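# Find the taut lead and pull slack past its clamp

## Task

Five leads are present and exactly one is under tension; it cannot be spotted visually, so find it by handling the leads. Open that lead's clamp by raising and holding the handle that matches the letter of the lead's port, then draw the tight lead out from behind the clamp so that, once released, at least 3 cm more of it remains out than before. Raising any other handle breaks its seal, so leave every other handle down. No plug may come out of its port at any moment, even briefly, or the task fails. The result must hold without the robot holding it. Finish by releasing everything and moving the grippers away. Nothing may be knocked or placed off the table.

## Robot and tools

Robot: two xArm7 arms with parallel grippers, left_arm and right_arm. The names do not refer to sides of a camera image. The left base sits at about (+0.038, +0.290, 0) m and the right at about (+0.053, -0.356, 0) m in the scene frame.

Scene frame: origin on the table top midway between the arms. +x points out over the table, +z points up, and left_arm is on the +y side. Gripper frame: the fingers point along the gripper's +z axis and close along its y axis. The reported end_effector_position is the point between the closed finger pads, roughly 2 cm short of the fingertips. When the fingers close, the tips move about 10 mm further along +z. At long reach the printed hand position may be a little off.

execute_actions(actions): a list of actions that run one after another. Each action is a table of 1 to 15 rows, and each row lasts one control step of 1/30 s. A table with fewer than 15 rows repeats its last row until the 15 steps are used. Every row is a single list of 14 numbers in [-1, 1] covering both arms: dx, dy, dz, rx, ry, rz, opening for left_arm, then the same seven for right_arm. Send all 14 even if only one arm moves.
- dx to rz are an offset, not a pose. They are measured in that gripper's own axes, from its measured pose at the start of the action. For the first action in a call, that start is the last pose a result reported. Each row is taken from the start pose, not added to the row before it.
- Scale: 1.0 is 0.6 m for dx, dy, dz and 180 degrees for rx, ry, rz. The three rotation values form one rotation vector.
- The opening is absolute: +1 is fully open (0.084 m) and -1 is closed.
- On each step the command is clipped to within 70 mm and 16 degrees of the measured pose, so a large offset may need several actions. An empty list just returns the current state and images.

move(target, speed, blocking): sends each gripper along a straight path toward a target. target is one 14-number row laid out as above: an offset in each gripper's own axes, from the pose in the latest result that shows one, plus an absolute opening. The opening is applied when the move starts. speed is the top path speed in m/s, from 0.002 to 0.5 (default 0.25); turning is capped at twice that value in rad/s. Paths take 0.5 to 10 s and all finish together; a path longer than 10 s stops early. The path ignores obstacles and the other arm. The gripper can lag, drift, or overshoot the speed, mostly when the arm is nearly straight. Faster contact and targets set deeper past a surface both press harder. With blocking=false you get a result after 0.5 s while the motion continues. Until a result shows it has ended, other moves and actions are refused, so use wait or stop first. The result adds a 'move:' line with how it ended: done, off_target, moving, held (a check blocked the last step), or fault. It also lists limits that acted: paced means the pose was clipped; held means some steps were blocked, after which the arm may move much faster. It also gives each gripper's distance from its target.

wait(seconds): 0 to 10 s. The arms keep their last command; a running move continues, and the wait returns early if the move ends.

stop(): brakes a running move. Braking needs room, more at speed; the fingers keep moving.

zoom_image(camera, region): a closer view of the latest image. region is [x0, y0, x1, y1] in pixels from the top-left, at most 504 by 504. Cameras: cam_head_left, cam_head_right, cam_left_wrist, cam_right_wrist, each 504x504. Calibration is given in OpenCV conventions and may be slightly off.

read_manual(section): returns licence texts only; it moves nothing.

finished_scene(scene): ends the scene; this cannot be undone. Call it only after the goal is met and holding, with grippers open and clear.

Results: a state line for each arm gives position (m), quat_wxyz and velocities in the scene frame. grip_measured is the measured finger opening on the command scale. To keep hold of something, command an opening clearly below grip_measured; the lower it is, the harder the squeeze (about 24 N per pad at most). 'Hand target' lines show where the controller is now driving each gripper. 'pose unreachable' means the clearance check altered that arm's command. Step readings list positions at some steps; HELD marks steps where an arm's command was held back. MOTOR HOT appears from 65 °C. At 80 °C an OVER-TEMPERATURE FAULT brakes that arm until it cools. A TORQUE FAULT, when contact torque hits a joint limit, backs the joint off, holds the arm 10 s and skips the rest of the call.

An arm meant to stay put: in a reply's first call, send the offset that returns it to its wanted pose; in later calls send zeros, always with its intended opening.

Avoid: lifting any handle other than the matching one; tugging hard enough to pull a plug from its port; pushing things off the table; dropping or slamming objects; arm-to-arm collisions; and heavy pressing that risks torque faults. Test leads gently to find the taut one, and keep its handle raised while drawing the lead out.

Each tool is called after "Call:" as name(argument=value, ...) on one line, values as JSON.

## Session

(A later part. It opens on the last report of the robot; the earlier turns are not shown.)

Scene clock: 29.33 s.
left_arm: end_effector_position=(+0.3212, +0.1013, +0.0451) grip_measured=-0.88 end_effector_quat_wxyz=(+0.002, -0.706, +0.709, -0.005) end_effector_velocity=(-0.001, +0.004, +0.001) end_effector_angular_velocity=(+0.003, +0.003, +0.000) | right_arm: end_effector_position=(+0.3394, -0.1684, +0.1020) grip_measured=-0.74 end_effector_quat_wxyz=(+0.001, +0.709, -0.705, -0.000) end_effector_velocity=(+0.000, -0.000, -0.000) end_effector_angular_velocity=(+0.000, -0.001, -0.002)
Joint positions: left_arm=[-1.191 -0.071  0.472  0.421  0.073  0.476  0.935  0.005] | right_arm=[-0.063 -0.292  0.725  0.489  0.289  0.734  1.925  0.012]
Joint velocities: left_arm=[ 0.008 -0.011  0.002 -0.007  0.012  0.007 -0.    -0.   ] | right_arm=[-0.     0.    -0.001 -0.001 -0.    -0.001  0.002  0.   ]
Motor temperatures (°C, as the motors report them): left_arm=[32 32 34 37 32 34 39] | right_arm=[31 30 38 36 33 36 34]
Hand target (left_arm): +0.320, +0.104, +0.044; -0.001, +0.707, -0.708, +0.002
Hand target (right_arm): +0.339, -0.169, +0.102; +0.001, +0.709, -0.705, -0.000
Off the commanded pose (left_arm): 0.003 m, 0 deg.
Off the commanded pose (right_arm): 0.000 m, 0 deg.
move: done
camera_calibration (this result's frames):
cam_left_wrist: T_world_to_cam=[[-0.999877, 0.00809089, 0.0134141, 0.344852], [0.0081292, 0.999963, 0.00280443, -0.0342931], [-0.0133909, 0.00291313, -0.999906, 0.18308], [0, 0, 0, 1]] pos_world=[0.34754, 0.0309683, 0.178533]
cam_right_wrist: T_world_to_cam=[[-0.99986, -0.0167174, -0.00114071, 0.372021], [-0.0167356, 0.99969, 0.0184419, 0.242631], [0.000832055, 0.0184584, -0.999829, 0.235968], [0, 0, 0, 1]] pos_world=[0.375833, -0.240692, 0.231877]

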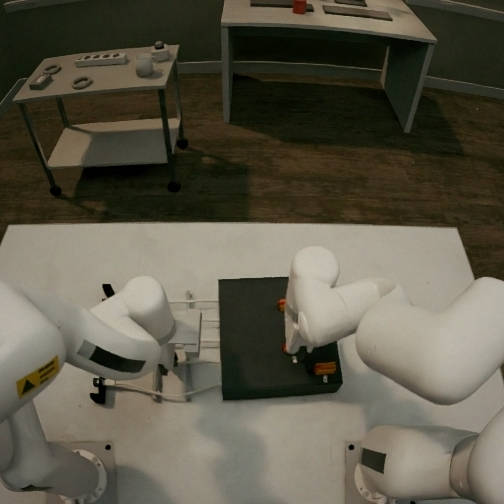

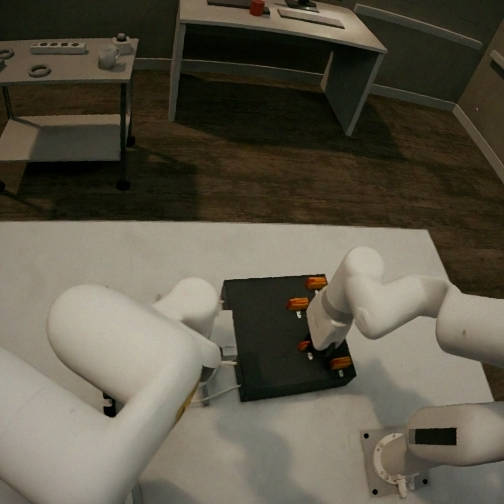

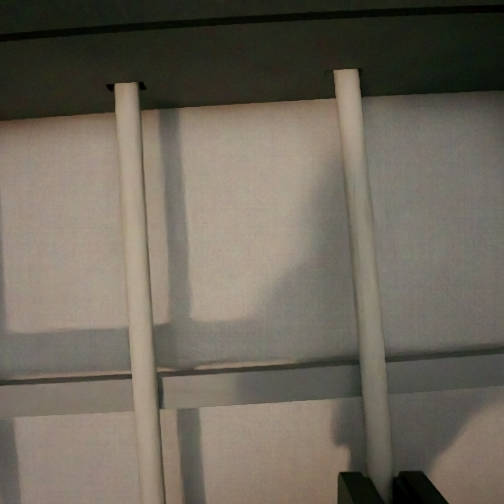

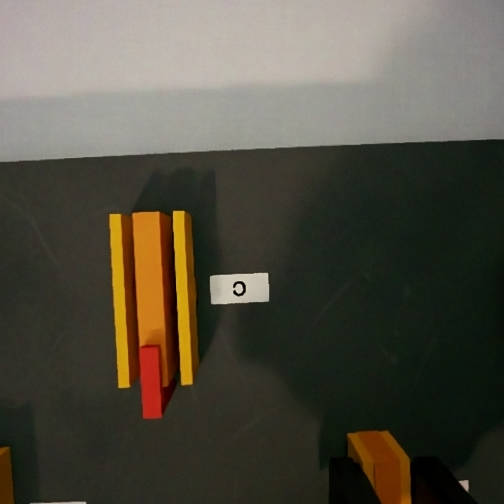

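Call:
move(target=[0.004,0,0.004,0,0,0,-1,0,0,0,0,0,0,-0.2])

Call:
move(target=[0,0,0,0,0,0,-1,-0.005,0.004,0.038,0,0,0.01,-0.2], speed=0.03)

Call:
move(target=[0,0,0,0,0,0,-1,0,0,0,0,0,0,-1])

Call:
move(target=[0,0,0,0,0,0,-1,0,0,-0.02,0,0,0,-1], speed=0.008)

Scene clock: 30.57 s.
left_arm: end_effector_position=(+0.3205, +0.1007, +0.0420) grip_measured=-0.88 end_effector_quat_wxyz=(+0.001, -0.706, +0.708, -0.003) end_effector_velocity=(+0.001, -0.003, -0.000) end_effector_angular_velocity=(-0.003, -0.003, -0.002) | right_arm: end_effector_position=(+0.3394, -0.1684, +0.1020) grip_measured=-0.22 end_effector_quat_wxyz=(+0.001, +0.709, -0.705, -0.000) end_effector_velocity=(-0.000, -0.001, -0.000) end_effector_angular_velocity=(-0.001, +0.000, -0.001)
Joint positions: left_arm=[-1.195 -0.058  0.472  0.423  0.062  0.469  0.938  0.005] | right_arm=[-0.063 -0.292  0.725  0.489  0.289  0.734  1.925  0.035]
Joint velocities: left_arm=[-0.005  0.007 -0.001  0.004 -0.008 -0.006  0.003 -0.   ] | right_arm=[-0.001 -0.001 -0.    -0.001 -0.     0.001 -0.001  0.   ]
Motor temperatures (°C, as the motors report them): left_arm=[32 32 34 37 32 34 39] | right_arm=[31 30 38 36 33 36 34]
Hand target (left_arm): +0.321, +0.099, +0.043; -0.002, +0.706, -0.709, +0.005
Hand target (right_arm): +0.339, -0.168, +0.102; +0.001, +0.709, -0.705, -0.000
Off the commanded pose (left_arm): 0.002 m, 0 deg.
Off the commanded pose (right_arm): 0.000 m, 0 deg.
move: done
camera_calibration (this result's frames):
cam_left_wrist: T_world_to_cam=[[-0.99985, 0.00563004, 0.0164003, 0.344368], [0.00571906, 0.999969, 0.00538622, -0.0330104], [-0.0163695, 0.0054792, -0.999851, 0.180681], [0, 0, 0, 1]] pos_world=[0.347463, 0.0300806, 0.175184]
cam_right_wrist: T_world_to_cam=[[-0.999859, -0.0167244, -0.00128861, 0.372075], [-0.0167454, 0.999689, 0.0184986, 0.242592], [0.000978836, 0.0185175, -0.999828, 0.235971], [0, 0, 0, 1]] pos_world=[0.375854, -0.240664, 0.231923]

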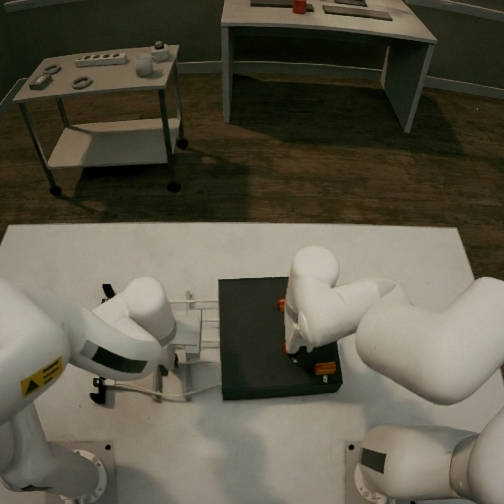

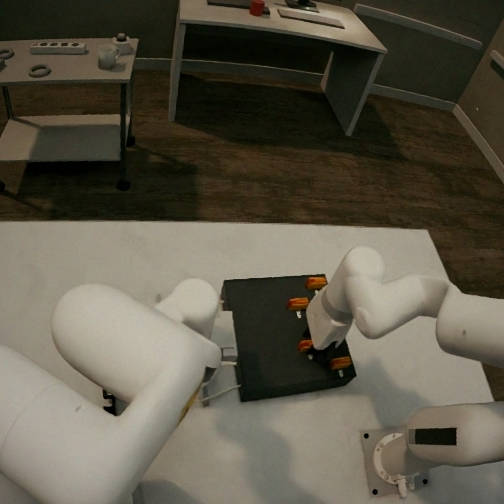

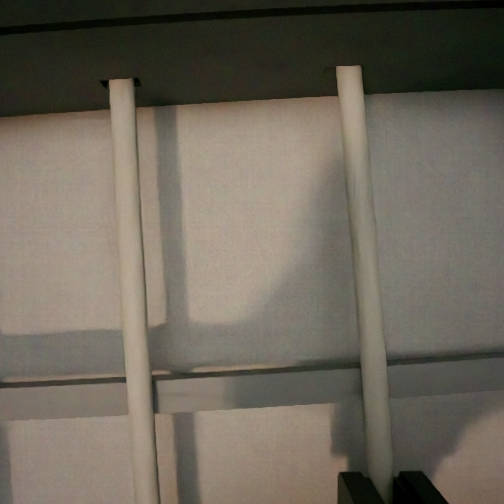

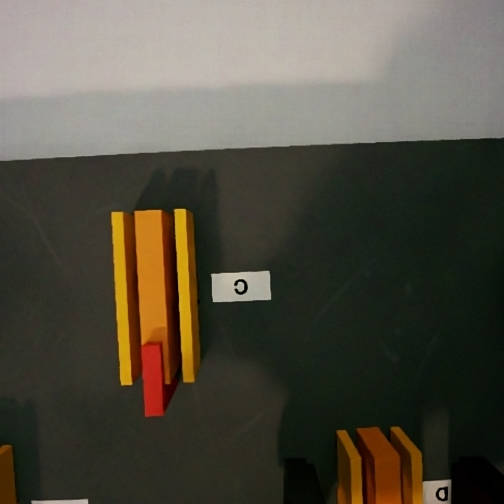

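Scene clock: 31.70 s.
left_arm: end_effector_position=(+0.3206, +0.1007, +0.0421) grip_measured=-0.88 end_effector_quat_wxyz=(+0.001, -0.706, +0.708, -0.003) end_effector_velocity=(+0.000, +0.000, -0.000) end_effector_angular_velocity=(-0.000, +0.000, +0.002) | right_arm: end_effector_position=(+0.3417, -0.1631, +0.0850) grip_measured=-0.20 end_effector_quat_wxyz=(-0.005, +0.699, -0.716, +0.003) end_effector_velocity=(+0.006, +0.004, -0.000) end_effector_angular_velocity=(+0.008, -0.013, -0.006)
Joint positions: left_arm=[-1.195 -0.058  0.471  0.423  0.062  0.469  0.938  0.005] | right_arm=[-0.084 -0.228  0.764  0.475  0.258  0.645  1.994  0.036]
Joint velocities: left_arm=[ 0.     0.     0.001  0.    -0.001  0.    -0.    -0.   ] | right_arm=[-0.009  0.017  0.008  0.009 -0.012 -0.022  0.016  0.001]
Motor temperatures (°C, as the motors report them): left_arm=[32 32 34 37 32 34 39] | right_arm=[31 30 38 36 33 36 34]
Hand target (left_arm): +0.321, +0.101, +0.042; -0.001, +0.706, -0.708, +0.003
Hand target (right_arm): +0.337, -0.165, +0.079; +0.001, +0.698, -0.716, -0.000
Off the commanded pose (left_arm): 0.000 m, 0 deg.
Off the commanded pose (right_arm): 0.008 m, 1 deg.
move: off_target (right_arm)
camera_calibration (this result's frames):
cam_left_wrist: T_world_to_cam=[[-0.99985, 0.00567354, 0.0163449, 0.344378], [0.00576152, 0.999969, 0.00534057, -0.0329932], [-0.0163141, 0.00543394, -0.999852, 0.180684], [0, 0, 0, 1]] pos_world=[0.347465, 0.0300565, 0.175205]
cam_right_wrist: T_world_to_cam=[[-0.999797, 0.0141084, -0.0143846, 0.380547], [0.0137649, 0.999624, 0.0237063, 0.226768], [0.0147137, 0.0235035, -0.999615, 0.214939], [0, 0, 0, 1]] pos_world=[0.374186, -0.237103, 0.214955]

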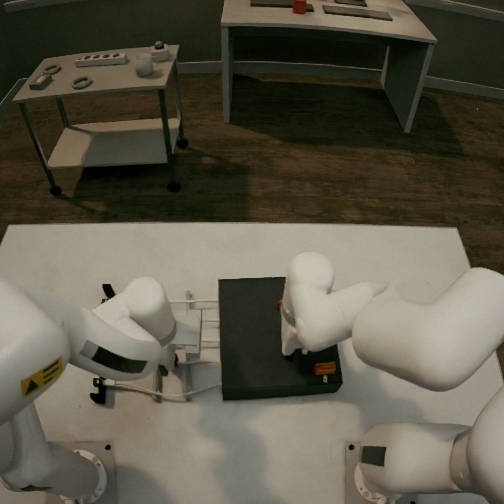

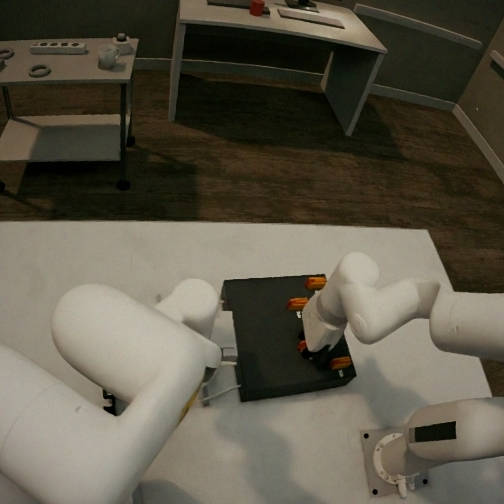

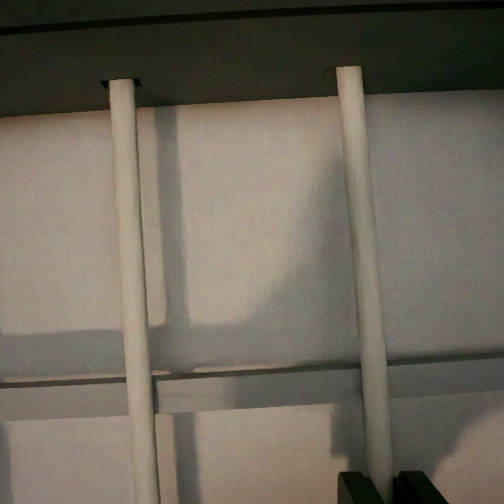

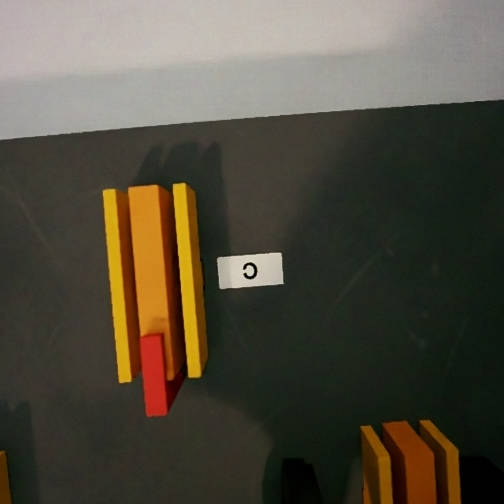

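Scene clock: 32.30 s.
left_arm: end_effector_position=(+0.3206, +0.1007, +0.0421) grip_measured=-0.88 end_effector_quat_wxyz=(+0.001, -0.706, +0.708, -0.003) end_effector_velocity=(-0.000, +0.000, -0.000) end_effector_angular_velocity=(+0.000, +0.000, +0.001) | right_arm: end_effector_position=(+0.3420, -0.1607, +0.0861) grip_measured=-0.52 end_effector_quat_wxyz=(-0.006, +0.700, -0.714, +0.003) end_effector_velocity=(+0.001, -0.000, +0.000) end_effector_angular_velocity=(+0.001, -0.000, -0.002)
Joint positions: left_arm=[-1.195 -0.058  0.471  0.423  0.062  0.469  0.938  0.005] | right_arm=[-0.083 -0.228  0.768  0.479  0.259  0.647  1.993  0.021]
Joint velocities: left_arm=[ 0.     0.    -0.     0.     0.     0.    -0.001 -0.   ] | right_arm=[-0.003 -0.     0.001  0.001  0.001  0.    -0.001  0.   ]
Motor temperatures (°C, as the motors report them): left_arm=[32 32 34 37 32 34 39] | right_arm=[31 30 38 36 33 36 34]
Hand target (left_arm): +0.321, +0.101, +0.042; -0.001, +0.706, -0.708, +0.003
Hand target (right_arm): +0.342, -0.163, +0.085; -0.005, +0.699, -0.716, +0.003
Off the commanded pose (left_arm): 0.000 m, 0 deg.
Off the commanded pose (right_arm): 0.003 m, 0 deg.
move: done
camera_calibration (this result's frames):
cam_left_wrist: T_world_to_cam=[[-0.99985, 0.00567356, 0.016345, 0.344378], [0.00576154, 0.999969, 0.00534058, -0.0329932], [-0.0163142, 0.00543396, -0.999852, 0.180684], [0, 0, 0, 1]] pos_world=[0.347464, 0.0300565, 0.175205]
cam_right_wrist: T_world_to_cam=[[-0.999824, 0.00979543, -0.0160026, 0.380283], [0.00938811, 0.999635, 0.0253333, 0.225724], [0.0162449, 0.0251786, -0.999551, 0.215778], [0, 0, 0, 1]] pos_world=[0.374592, -0.234799, 0.216048]

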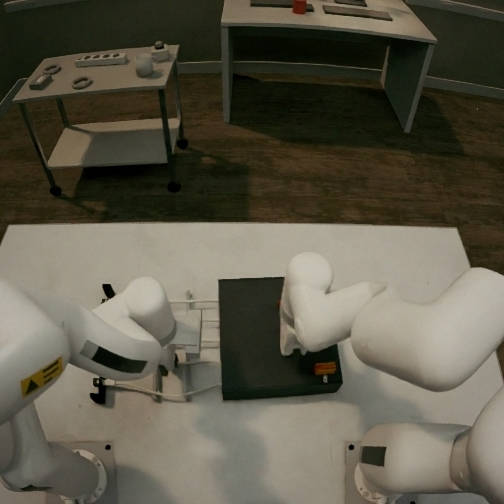

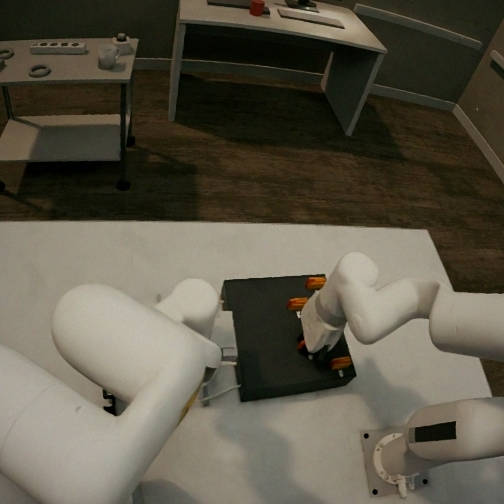

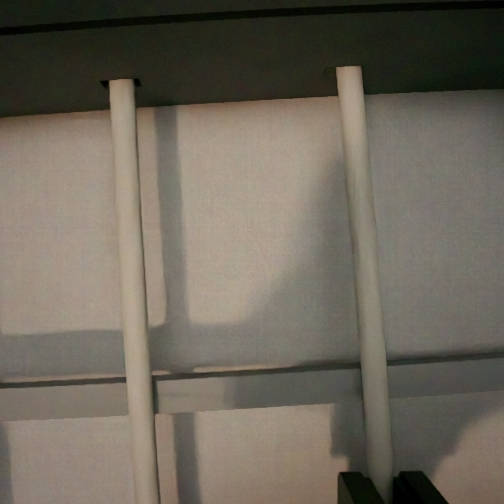

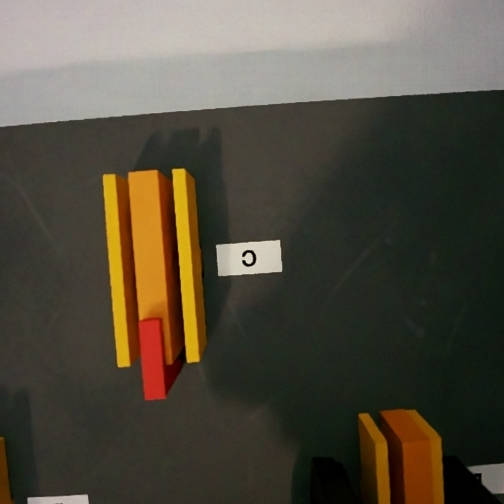

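Scene clock: 34.03 s.
left_arm: end_effector_position=(+0.3206, +0.1007, +0.0421) grip_measured=-0.88 end_effector_quat_wxyz=(+0.001, -0.706, +0.708, -0.003) end_effector_velocity=(+0.000, +0.000, -0.000) end_effector_angular_velocity=(+0.000, +0.000, +0.001) | right_arm: end_effector_position=(+0.3405, -0.1629, +0.0963) grip_measured=-0.71 end_effector_quat_wxyz=(-0.003, +0.699, -0.715, +0.002) end_effector_velocity=(-0.000, +0.000, +0.003) end_effector_angular_velocity=(+0.001, -0.002, -0.001)
Joint positions: left_arm=[-1.195 -0.058  0.471  0.423  0.062  0.469  0.938  0.005] | right_arm=[-0.072 -0.268  0.75   0.487  0.281  0.698  1.974  0.013]
Joint velocities: left_arm=[ 0.     0.     0.    -0.     0.     0.    -0.001 -0.   ] | right_arm=[ 0.006 -0.011 -0.006  0.002  0.006  0.01  -0.003 -0.   ]
Motor temperatures (°C, as the motors report them): left_arm=[32 32 34 37 32 34 39] | right_arm=[31 30 38 36 33 36 34]
Hand target (left_arm): +0.321, +0.101, +0.042; -0.001, +0.706, -0.708, +0.003
Hand target (right_arm): +0.342, -0.161, +0.098; -0.006, +0.700, -0.714, +0.003
Off the commanded pose (left_arm): 0.000 m, 0 deg.
Off the commanded pose (right_arm): 0.003 m, 0 deg.
move: done
camera_calibration (this result's frames):
cam_left_wrist: T_world_to_cam=[[-0.99985, 0.00567319, 0.0163457, 0.344378], [0.00576118, 0.999969, 0.00534113, -0.0329934], [-0.0163149, 0.0054345, -0.999852, 0.180684], [0, 0, 0, 1]] pos_world=[0.347464, 0.0300568, 0.175205]
cam_right_wrist: T_world_to_cam=[[-0.999865, 0.0125312, -0.0106741, 0.378924], [0.012294, 0.999682, 0.0220059, 0.227065], [0.0109464, 0.0218717, -0.999701, 0.22732], [0, 0, 0, 1]] pos_world=[0.373593, -0.236714, 0.2263]

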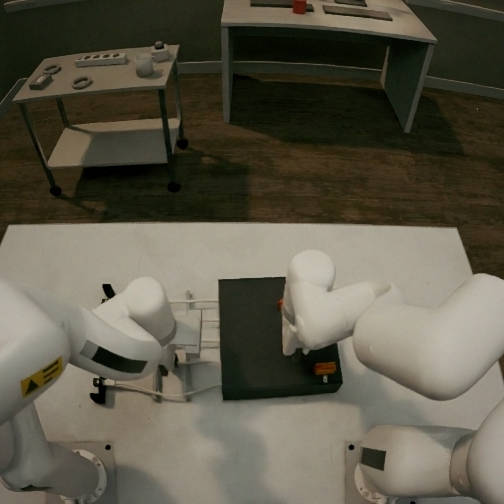

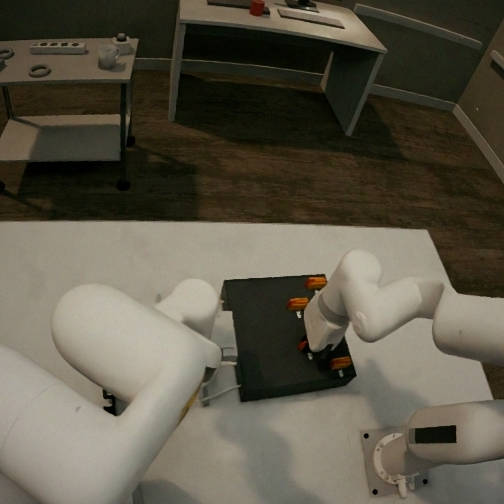

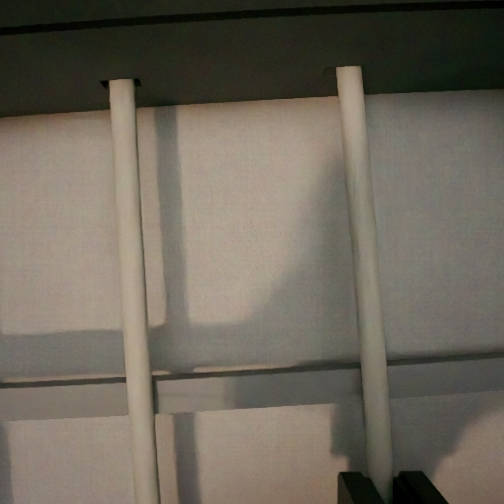

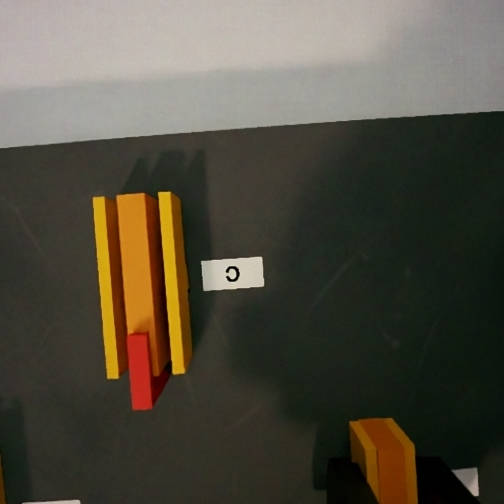

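Call:
move(target=[0,0,0,0,0,0,-1,0.003,0.003,0.012,0,0,0,-0.45], speed=0.01)

Call:
move(target=[0,0,0,0,0,0,-1,0,0,0,0,0,0,-1])

Call:
move(target=[0,0,0,0,0,0,-1,0,0,-0.015,0,0,0,-1], speed=0.005)

Call:
zoom_image(camera="cam_head_right", region=[280,315,360,395])

Scene clock: 35.60 s.
left_arm: end_effector_position=(+0.3206, +0.1007, +0.0421) grip_measured=-0.88 end_effector_quat_wxyz=(+0.001, -0.706, +0.708, -0.003) end_effector_velocity=(+0.000, -0.000, +0.000) end_effector_angular_velocity=(-0.001, -0.000, -0.000) | right_arm: end_effector_position=(+0.3388, -0.1646, +0.0894) grip_measured=-0.47 end_effector_quat_wxyz=(-0.004, +0.699, -0.715, +0.002) end_effector_velocity=(-0.001, -0.000, -0.002) end_effector_angular_velocity=(-0.001, +0.003, +0.001)
Joint positions: left_arm=[-1.195 -0.058  0.471  0.423  0.062  0.469  0.938  0.005] | right_arm=[-0.074 -0.254  0.755  0.472  0.277  0.67   1.977  0.024]
Joint velocities: left_arm=[-0.    -0.001  0.    -0.    -0.    -0.     0.     0.   ] | right_arm=[ 0.     0.006  0.002 -0.004 -0.002 -0.006  0.001  0.   ]
Motor temperatures (°C, as the motors report them): left_arm=[32 32 34 37 32 34 39] | right_arm=[31 30 38 37 33 37 34]
Hand target (left_arm): +0.321, +0.101, +0.042; -0.001, +0.706, -0.708, +0.003
Hand target (right_arm): +0.339, -0.165, +0.089; -0.003, +0.699, -0.715, +0.002
Off the commanded pose (left_arm): 0.000 m, 0 deg.
Off the commanded pose (right_arm): 0.000 m, 0 deg.
move: done
camera_calibration (this result's frames):
cam_left_wrist: T_world_to_cam=[[-0.99985, 0.00567335, 0.0163455, 0.344378], [0.00576133, 0.999969, 0.0053409, -0.0329934], [-0.0163147, 0.00543428, -0.999852, 0.180684], [0, 0, 0, 1]] pos_world=[0.347464, 0.0300567, 0.175205]
cam_right_wrist: T_world_to_cam=[[-0.999862, 0.0125429, -0.010918, 0.377197], [0.0122978, 0.999677, 0.0222275, 0.22886], [0.0111932, 0.0220901, -0.999693, 0.220413], [0, 0, 0, 1]] pos_world=[0.371863, -0.238386, 0.219376]

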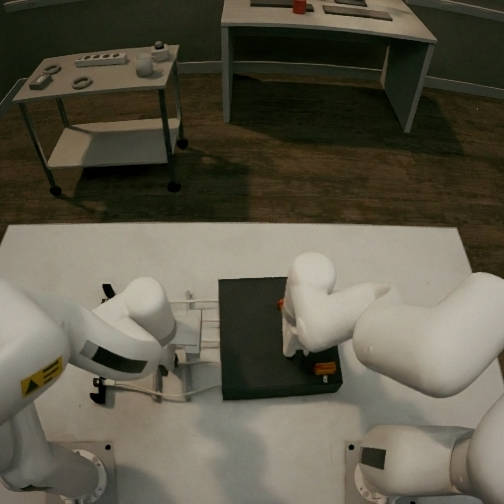

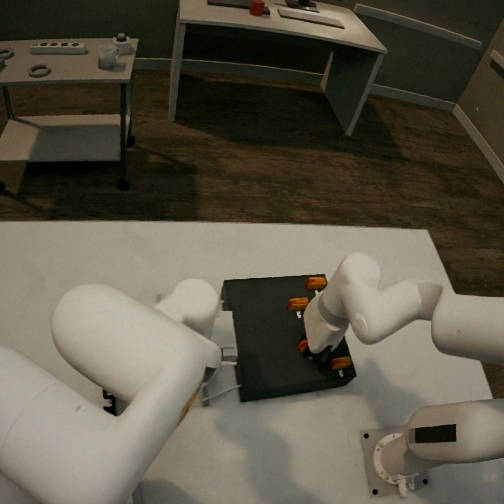

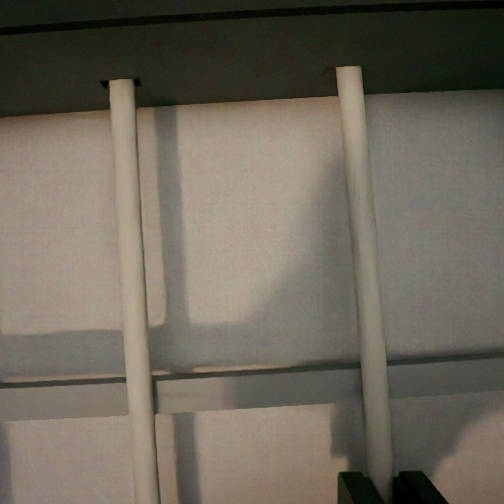

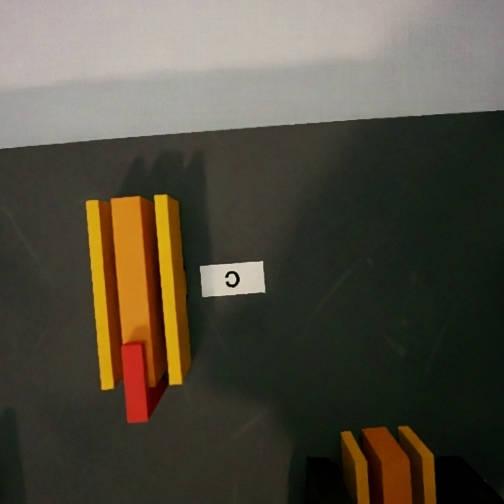

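Scene clock: 36.10 s.
left_arm: end_effector_position=(+0.3206, +0.1007, +0.0421) grip_measured=-0.88 end_effector_quat_wxyz=(+0.001, -0.706, +0.708, -0.003) end_effector_velocity=(-0.000, +0.000, -0.000) end_effector_angular_velocity=(+0.001, +0.001, -0.001) | right_arm: end_effector_position=(+0.3387, -0.1646, +0.0894) grip_measured=-0.71 end_effector_quat_wxyz=(-0.004, +0.699, -0.715, +0.002) end_effector_velocity=(-0.001, +0.000, -0.000) end_effector_angular_velocity=(-0.000, +0.001, +0.000)
Joint positions: left_arm=[-1.195 -0.058  0.471  0.423  0.062  0.469  0.938  0.005] | right_arm=[-0.074 -0.254  0.755  0.472  0.277  0.67   1.977  0.013]
Joint velocities: left_arm=[-0.     0.     0.    -0.     0.     0.001  0.    -0.   ] | right_arm=[0.    0.    0.001 0.    0.    0.001 0.001 0.   ]
Motor temperatures (°C, as the motors report them): left_arm=[32 32 34 37 32 34 39] | right_arm=[31 30 38 37 33 37 34]
Hand target (left_arm): +0.321, +0.101, +0.042; -0.001, +0.706, -0.708, +0.003
Hand target (right_arm): +0.339, -0.165, +0.089; -0.004, +0.699, -0.715, +0.002
Off the commanded pose (left_arm): 0.000 m, 0 deg.
Off the commanded pose (right_arm): 0.000 m, 0 deg.
move: done
camera_calibration (this result's frames):
cam_left_wrist: T_world_to_cam=[[-0.99985, 0.00567343, 0.0163456, 0.344378], [0.00576141, 0.999969, 0.00534095, -0.0329934], [-0.0163148, 0.00543432, -0.999852, 0.180684], [0, 0, 0, 1]] pos_world=[0.347464, 0.0300567, 0.175205]
cam_right_wrist: T_world_to_cam=[[-0.999867, 0.0122158, -0.0107592, 0.377043], [0.0119756, 0.999684, 0.022106, 0.228974], [0.0110259, 0.0219743, -0.999698, 0.220387], [0, 0, 0, 1]] pos_world=[0.371821, -0.238351, 0.219316]

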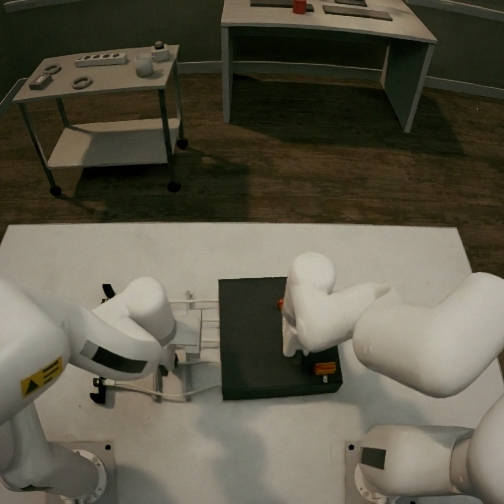

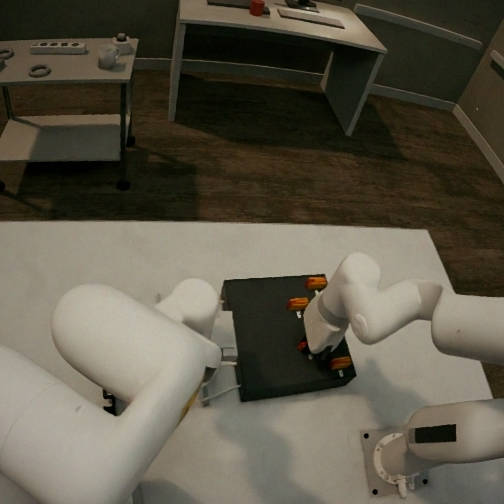

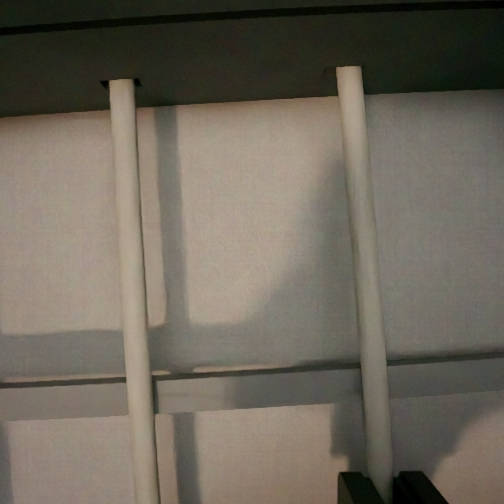

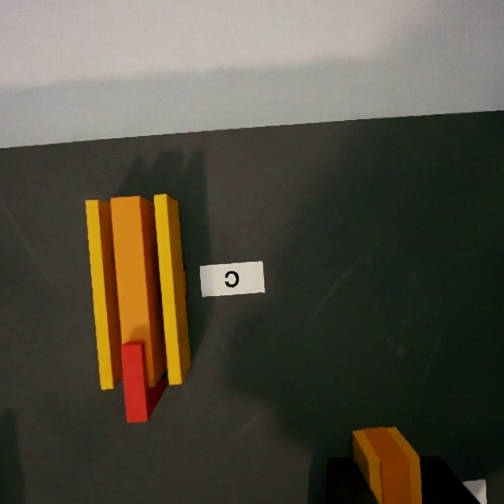

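Scene clock: 38.13 s.
left_arm: end_effector_position=(+0.3206, +0.1007, +0.0421) grip_measured=-0.88 end_effector_quat_wxyz=(+0.001, -0.706, +0.708, -0.003) end_effector_velocity=(+0.000, -0.000, +0.000) end_effector_angular_velocity=(-0.001, -0.000, +0.000) | right_arm: end_effector_position=(+0.3387, -0.1648, +0.0981) grip_measured=-0.72 end_effector_quat_wxyz=(-0.003, +0.699, -0.715, +0.002) end_effector_velocity=(-0.000, -0.000, +0.001) end_effector_angular_velocity=(-0.000, -0.000, -0.001)
Joint positions: left_arm=[-1.195 -0.058  0.471  0.423  0.062  0.469  0.938  0.005] | right_arm=[-0.064 -0.284  0.741  0.481  0.292  0.707  1.965  0.012]
Joint velocities: left_arm=[-0.     0.     0.     0.    -0.001 -0.001  0.001  0.   ] | right_arm=[ 0.002 -0.005 -0.002 -0.     0.003  0.004 -0.002 -0.   ]
Motor temperatures (°C, as the motors report them): left_arm=[32 32 34 37 32 34 39] | right_arm=[31 30 38 37 33 37 34]
Hand target (left_arm): +0.321, +0.101, +0.042; -0.001, +0.706, -0.708, +0.003
Hand target (right_arm): +0.339, -0.165, +0.098; -0.003, +0.699, -0.715, +0.002
Off the commanded pose (left_arm): 0.000 m, 0 deg.
Off the commanded pose (right_arm): 0.000 m, 0 deg.
move: done
camera_calibration (this result's frames):
cam_left_wrist: T_world_to_cam=[[-0.99985, 0.00567353, 0.0163456, 0.344378], [0.00576152, 0.999969, 0.00534091, -0.0329934], [-0.0163148, 0.00543429, -0.999852, 0.180684], [0, 0, 0, 1]] pos_world=[0.347464, 0.0300567, 0.175205]
cam_right_wrist: T_world_to_cam=[[-0.999866, 0.0124912, -0.0106182, 0.377116], [0.0122576, 0.999688, 0.0217834, 0.228906], [0.0108869, 0.0216503, -0.999706, 0.229107], [0, 0, 0, 1]] pos_world=[0.371765, -0.238505, 0.228058]

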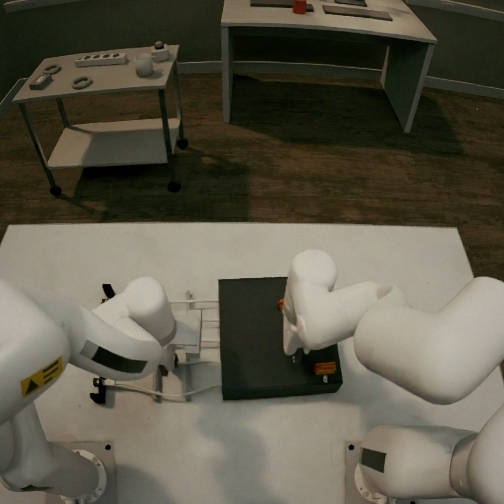

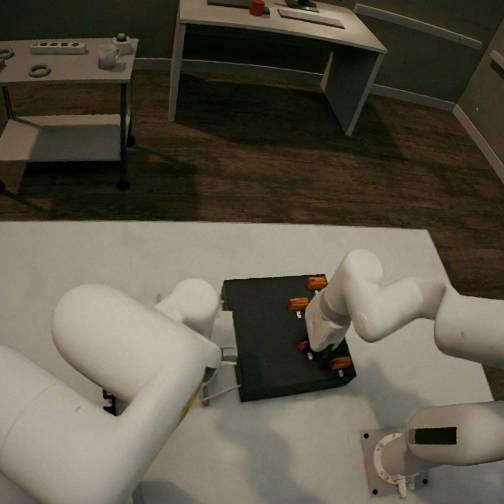

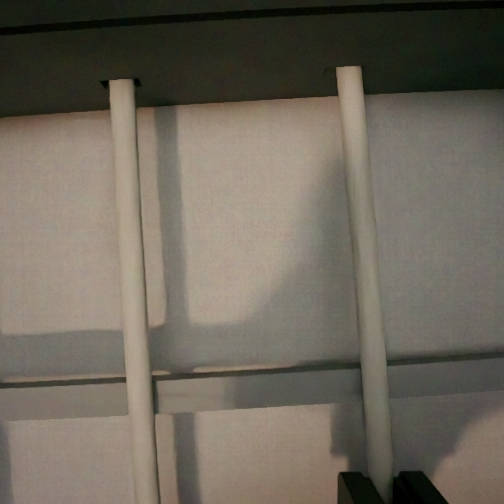

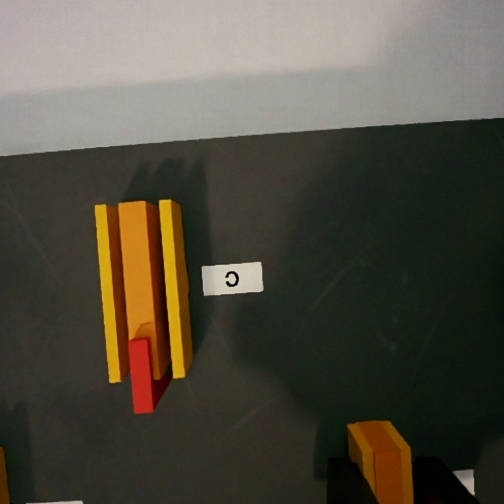

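Region (280, 315, 360, 395) of cam_head_right's 504x504 image, scaled by 6.300, with more detail than that image has.

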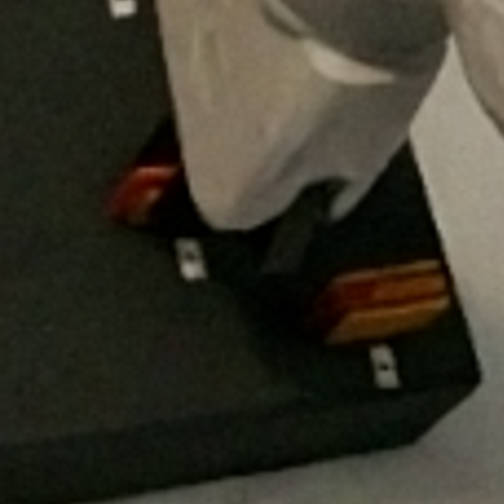

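Call:
move(target=[0,0,0,0,0,0,-1,0,0,-0.012,0,0,0,-1], speed=0.005)

Call:
zoom_image(camera="cam_head_right", region=[280,315,360,395])

Scene clock: 40.10 s.
left_arm: end_effector_position=(+0.3206, +0.1007, +0.0421) grip_measured=-0.88 end_effector_quat_wxyz=(+0.001, -0.706, +0.708, -0.003) end_effector_velocity=(-0.000, +0.000, -0.000) end_effector_angular_velocity=(+0.001, +0.000, -0.000) | right_arm: end_effector_position=(+0.3387, -0.1647, +0.1051) grip_measured=-0.73 end_effector_quat_wxyz=(-0.003, +0.699, -0.715, +0.002) end_effector_velocity=(-0.000, +0.000, +0.002) end_effector_angular_velocity=(-0.001, +0.001, +0.002)
Joint positions: left_arm=[-1.195 -0.058  0.471  0.423  0.062  0.469  0.938  0.005] | right_arm=[-0.058 -0.306  0.731  0.489  0.301  0.735  1.956  0.012]
Joint velocities: left_arm=[ 0.     0.001 -0.    -0.     0.001  0.    -0.    -0.   ] | right_arm=[ 0.003 -0.006 -0.002  0.003  0.002  0.01  -0.002 -0.   ]
Motor temperatures (°C, as the motors report them): left_arm=[32 32 34 37 32 34 39] | right_arm=[31 30 38 37 33 36 34]
Hand target (left_arm): +0.321, +0.101, +0.042; -0.001, +0.706, -0.708, +0.003
Hand target (right_arm): +0.339, -0.165, +0.105; -0.003, +0.699, -0.715, +0.002
Off the commanded pose (left_arm): 0.000 m, 0 deg.
Off the commanded pose (right_arm): 0.000 m, 0 deg.
move: done
camera_calibration (this result's frames):
cam_left_wrist: T_world_to_cam=[[-0.99985, 0.0056733, 0.0163455, 0.344378], [0.00576128, 0.999969, 0.00534084, -0.0329934], [-0.0163147, 0.00543421, -0.999852, 0.180684], [0, 0, 0, 1]] pos_world=[0.347465, 0.0300567, 0.175205]
cam_right_wrist: T_world_to_cam=[[-0.999865, 0.0124628, -0.0107411, 0.377197], [0.0122277, 0.99969, 0.0216863, 0.228762], [0.011008, 0.021552, -0.999707, 0.236075], [0, 0, 0, 1]] pos_world=[0.37175, -0.23848, 0.235097]

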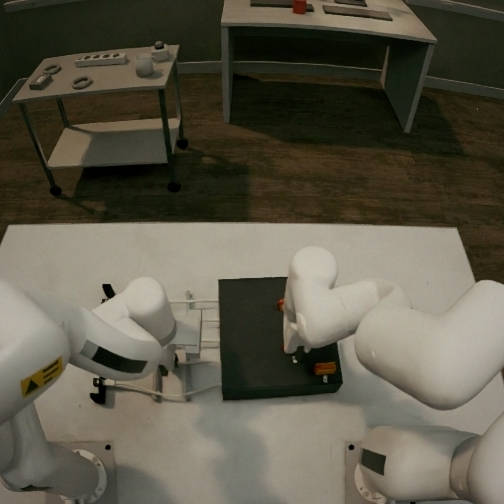

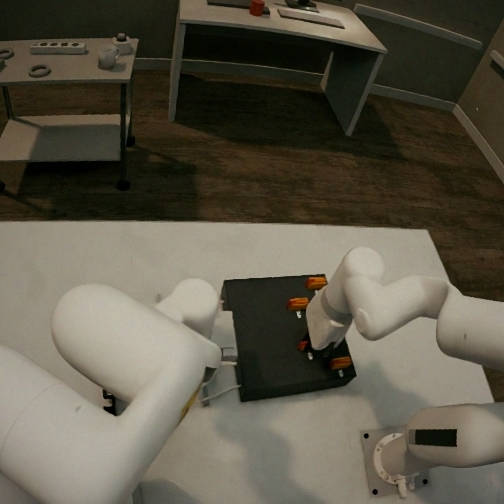

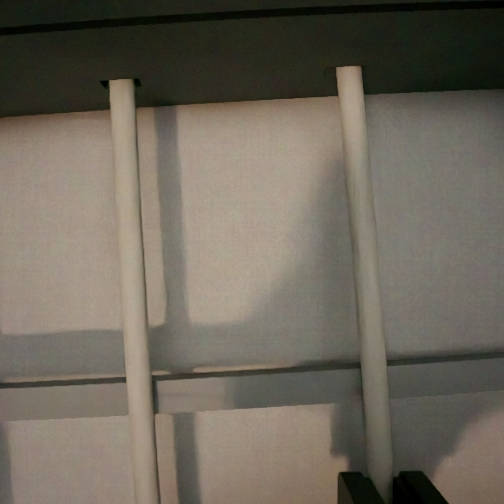

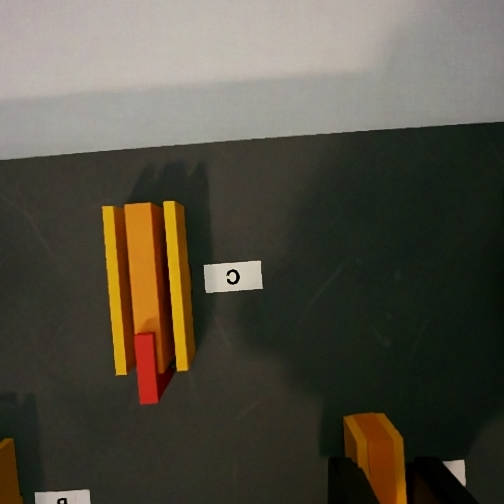

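Region (280, 315, 360, 395) of cam_head_right's 504x504 image, scaled by 6.300, with more detail than that image has.

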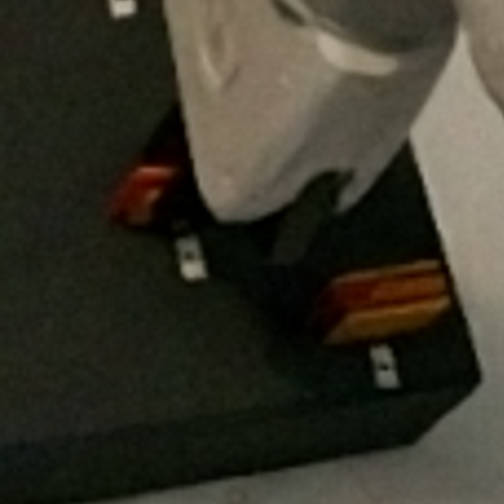

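Call:
move(target=[0,0,0,0,0,0,-1,0,0,-0.05,0,0,0,-0.3], speed=0.1)

Call:
move(target=[0,0,0,0,0,0,-1,-0.1,0.13,0,0.28,0,0,-0.3])

Scene clock: 42.03 s.
left_arm: end_effector_position=(+0.3206, +0.1007, +0.0421) grip_measured=-0.88 end_effector_quat_wxyz=(+0.001, -0.706, +0.708, -0.003) end_effector_velocity=(+0.000, -0.000, +0.000) end_effector_angular_velocity=(-0.000, -0.000, -0.000) | right_arm: end_effector_position=(+0.3386, -0.1649, +0.1346) grip_measured=-0.32 end_effector_quat_wxyz=(-0.003, +0.699, -0.715, +0.002) end_effector_velocity=(-0.001, +0.000, +0.003) end_effector_angular_velocity=(+0.000, +0.001, +0.001)
Joint positions: left_arm=[-1.195 -0.058  0.471  0.423  0.062  0.469  0.938  0.005] | right_arm=[-0.039 -0.388  0.691  0.528  0.323  0.852  1.931  0.03 ]
Joint velocities: left_arm=[-0.001 -0.     0.    -0.    -0.    -0.     0.    -0.   ] | right_arm=[ 0.004 -0.009 -0.005  0.004  0.002  0.013 -0.003  0.   ]
Motor temperatures (°C, as the motors report them): left_arm=[32 32 34 37 32 34 39] | right_arm=[31 30 38 37 33 36 34]
Hand target (left_arm): +0.321, +0.101, +0.042; -0.001, +0.706, -0.708, +0.003
Hand target (right_arm): +0.339, -0.165, +0.135; -0.003, +0.699, -0.715, +0.002
Off the commanded pose (left_arm): 0.000 m, 0 deg.
Off the commanded pose (right_arm): 0.001 m, 0 deg.
move: done
camera_calibration (this result's frames):
cam_left_wrist: T_world_to_cam=[[-0.99985, 0.0056736, 0.0163451, 0.344378], [0.00576158, 0.999969, 0.00534051, -0.0329932], [-0.0163143, 0.00543389, -0.999852, 0.180684], [0, 0, 0, 1]] pos_world=[0.347465, 0.0300565, 0.175205]
cam_right_wrist: T_world_to_cam=[[-0.999862, 0.0127958, -0.0106235, 0.377464], [0.012569, 0.999697, 0.0211454, 0.228285], [0.0108908, 0.021009, -0.99972, 0.265541], [0, 0, 0, 1]] pos_world=[0.37165, -0.238624, 0.26465]

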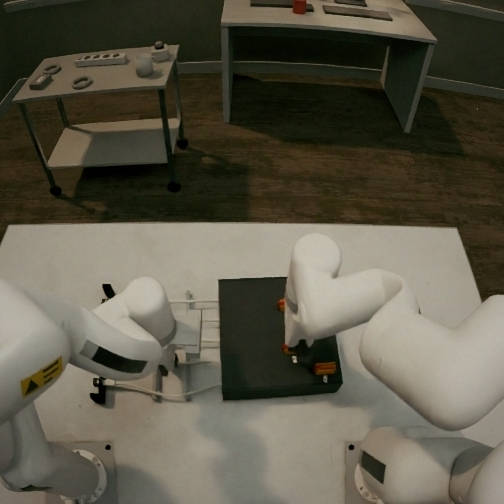

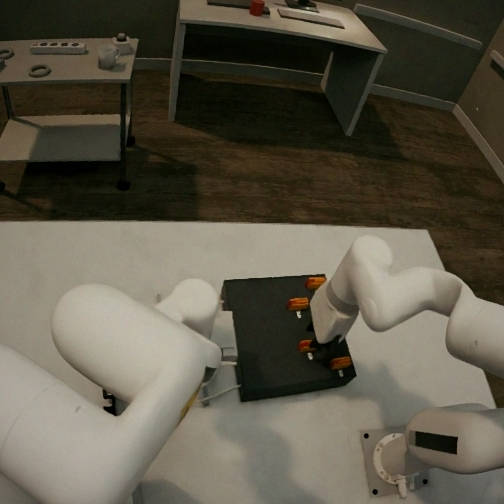

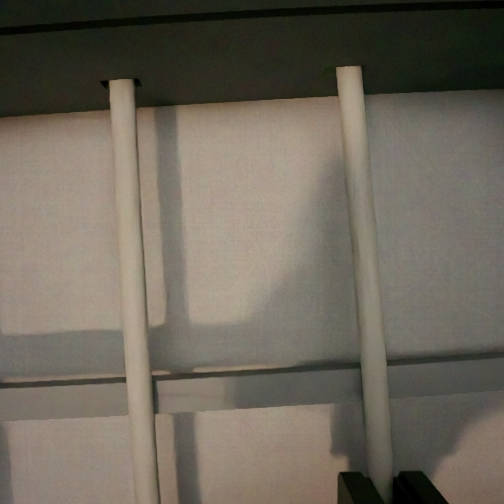

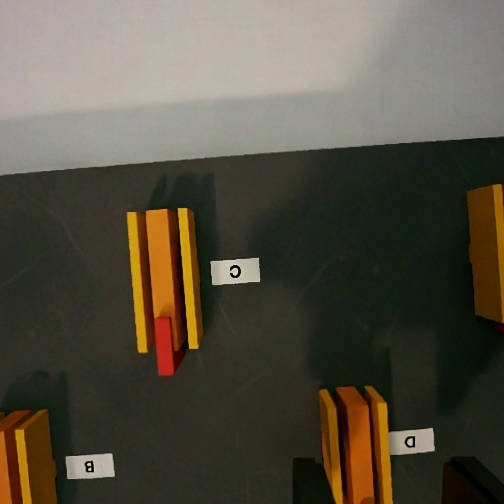

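Scene clock: 44.10 s.
left_arm: end_effector_position=(+0.3206, +0.1007, +0.0421) grip_measured=-0.88 end_effector_quat_wxyz=(+0.001, -0.706, +0.708, -0.003) end_effector_velocity=(-0.000, -0.000, +0.000) end_effector_angular_velocity=(-0.000, -0.000, -0.002) | right_arm: end_effector_position=(+0.2900, -0.1252, +0.1346) grip_measured=-0.32 end_effector_quat_wxyz=(-0.198, +0.673, -0.684, +0.198) end_effector_velocity=(+0.000, +0.000, +0.000) end_effector_angular_velocity=(+0.000, -0.001, +0.001)
Joint positions: left_arm=[-1.195 -0.058  0.471  0.423  0.062  0.469  0.938  0.005] | right_arm=[ 0.229 -0.837  1.065  0.187  0.458  0.447  2.339  0.03 ]
Joint velocities: left_arm=[-0.001 -0.    -0.    -0.     0.    -0.     0.001 -0.   ] | right_arm=[ 0.    -0.001  0.    -0.    -0.    -0.    -0.    -0.   ]
Motor temperatures (°C, as the motors report them): left_arm=[32 32 34 37 32 34 39] | right_arm=[31 30 38 36 33 36 34]
Hand target (left_arm): +0.321, +0.101, +0.042; -0.001, +0.706, -0.708, +0.003
Hand target (right_arm): +0.290, -0.125, +0.135; -0.199, +0.673, -0.684, +0.198
Off the commanded pose (left_arm): 0.000 m, 0 deg.
Off the commanded pose (right_arm): 0.036 m, 18 deg; orientation clipped at the last step of the last action.
move: held (right_arm); limits=paced,held; held on 20 of 62 steps (right_arm), including the last (right_arm)
pose unreachable (right arm): on one or more control steps of this call, first in action 0 (counted from 0), this arm could not follow its commanded pose, so it was not sent that pose on those steps. On the call's last step it was still not sent that pose. It may still have moved: this result reports where it is.
cause: the commanded pose would bring two parts of the arm too close to each other (joints 3 (upper arm roll) to 5 (forearm roll) lie between them).
camera_calibration (this result's frames):
cam_left_wrist: T_world_to_cam=[[-0.99985, 0.0056736, 0.0163451, 0.344378], [0.00576158, 0.999969, 0.00534047, -0.0329932], [-0.0163143, 0.00543385, -0.999852, 0.180684], [0, 0, 0, 1]] pos_world=[0.347465, 0.0300565, 0.175205]
cam_right_wrist: T_world_to_cam=[[-0.840729, 0.00509206, -0.541433, 0.352725], [-0.0040981, 0.999867, 0.015767, 0.194714], [0.541441, 0.0154746, -0.840596, 0.0892885], [0, 0, 0, 1]] pos_world=[0.248999, -0.197866, 0.262962]

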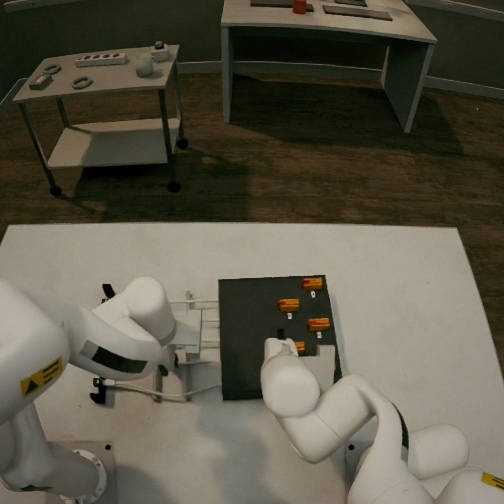

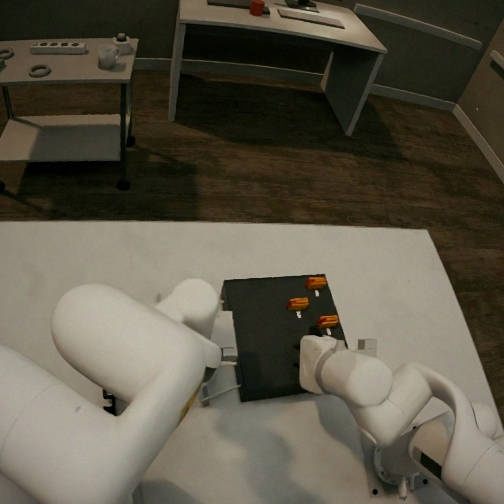

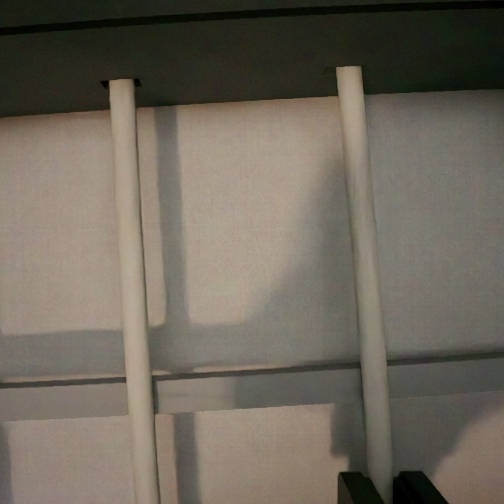

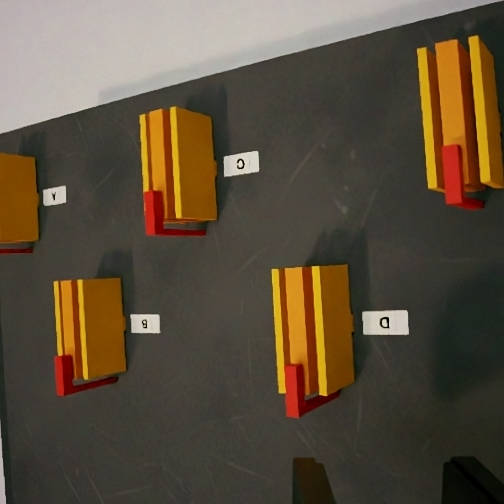

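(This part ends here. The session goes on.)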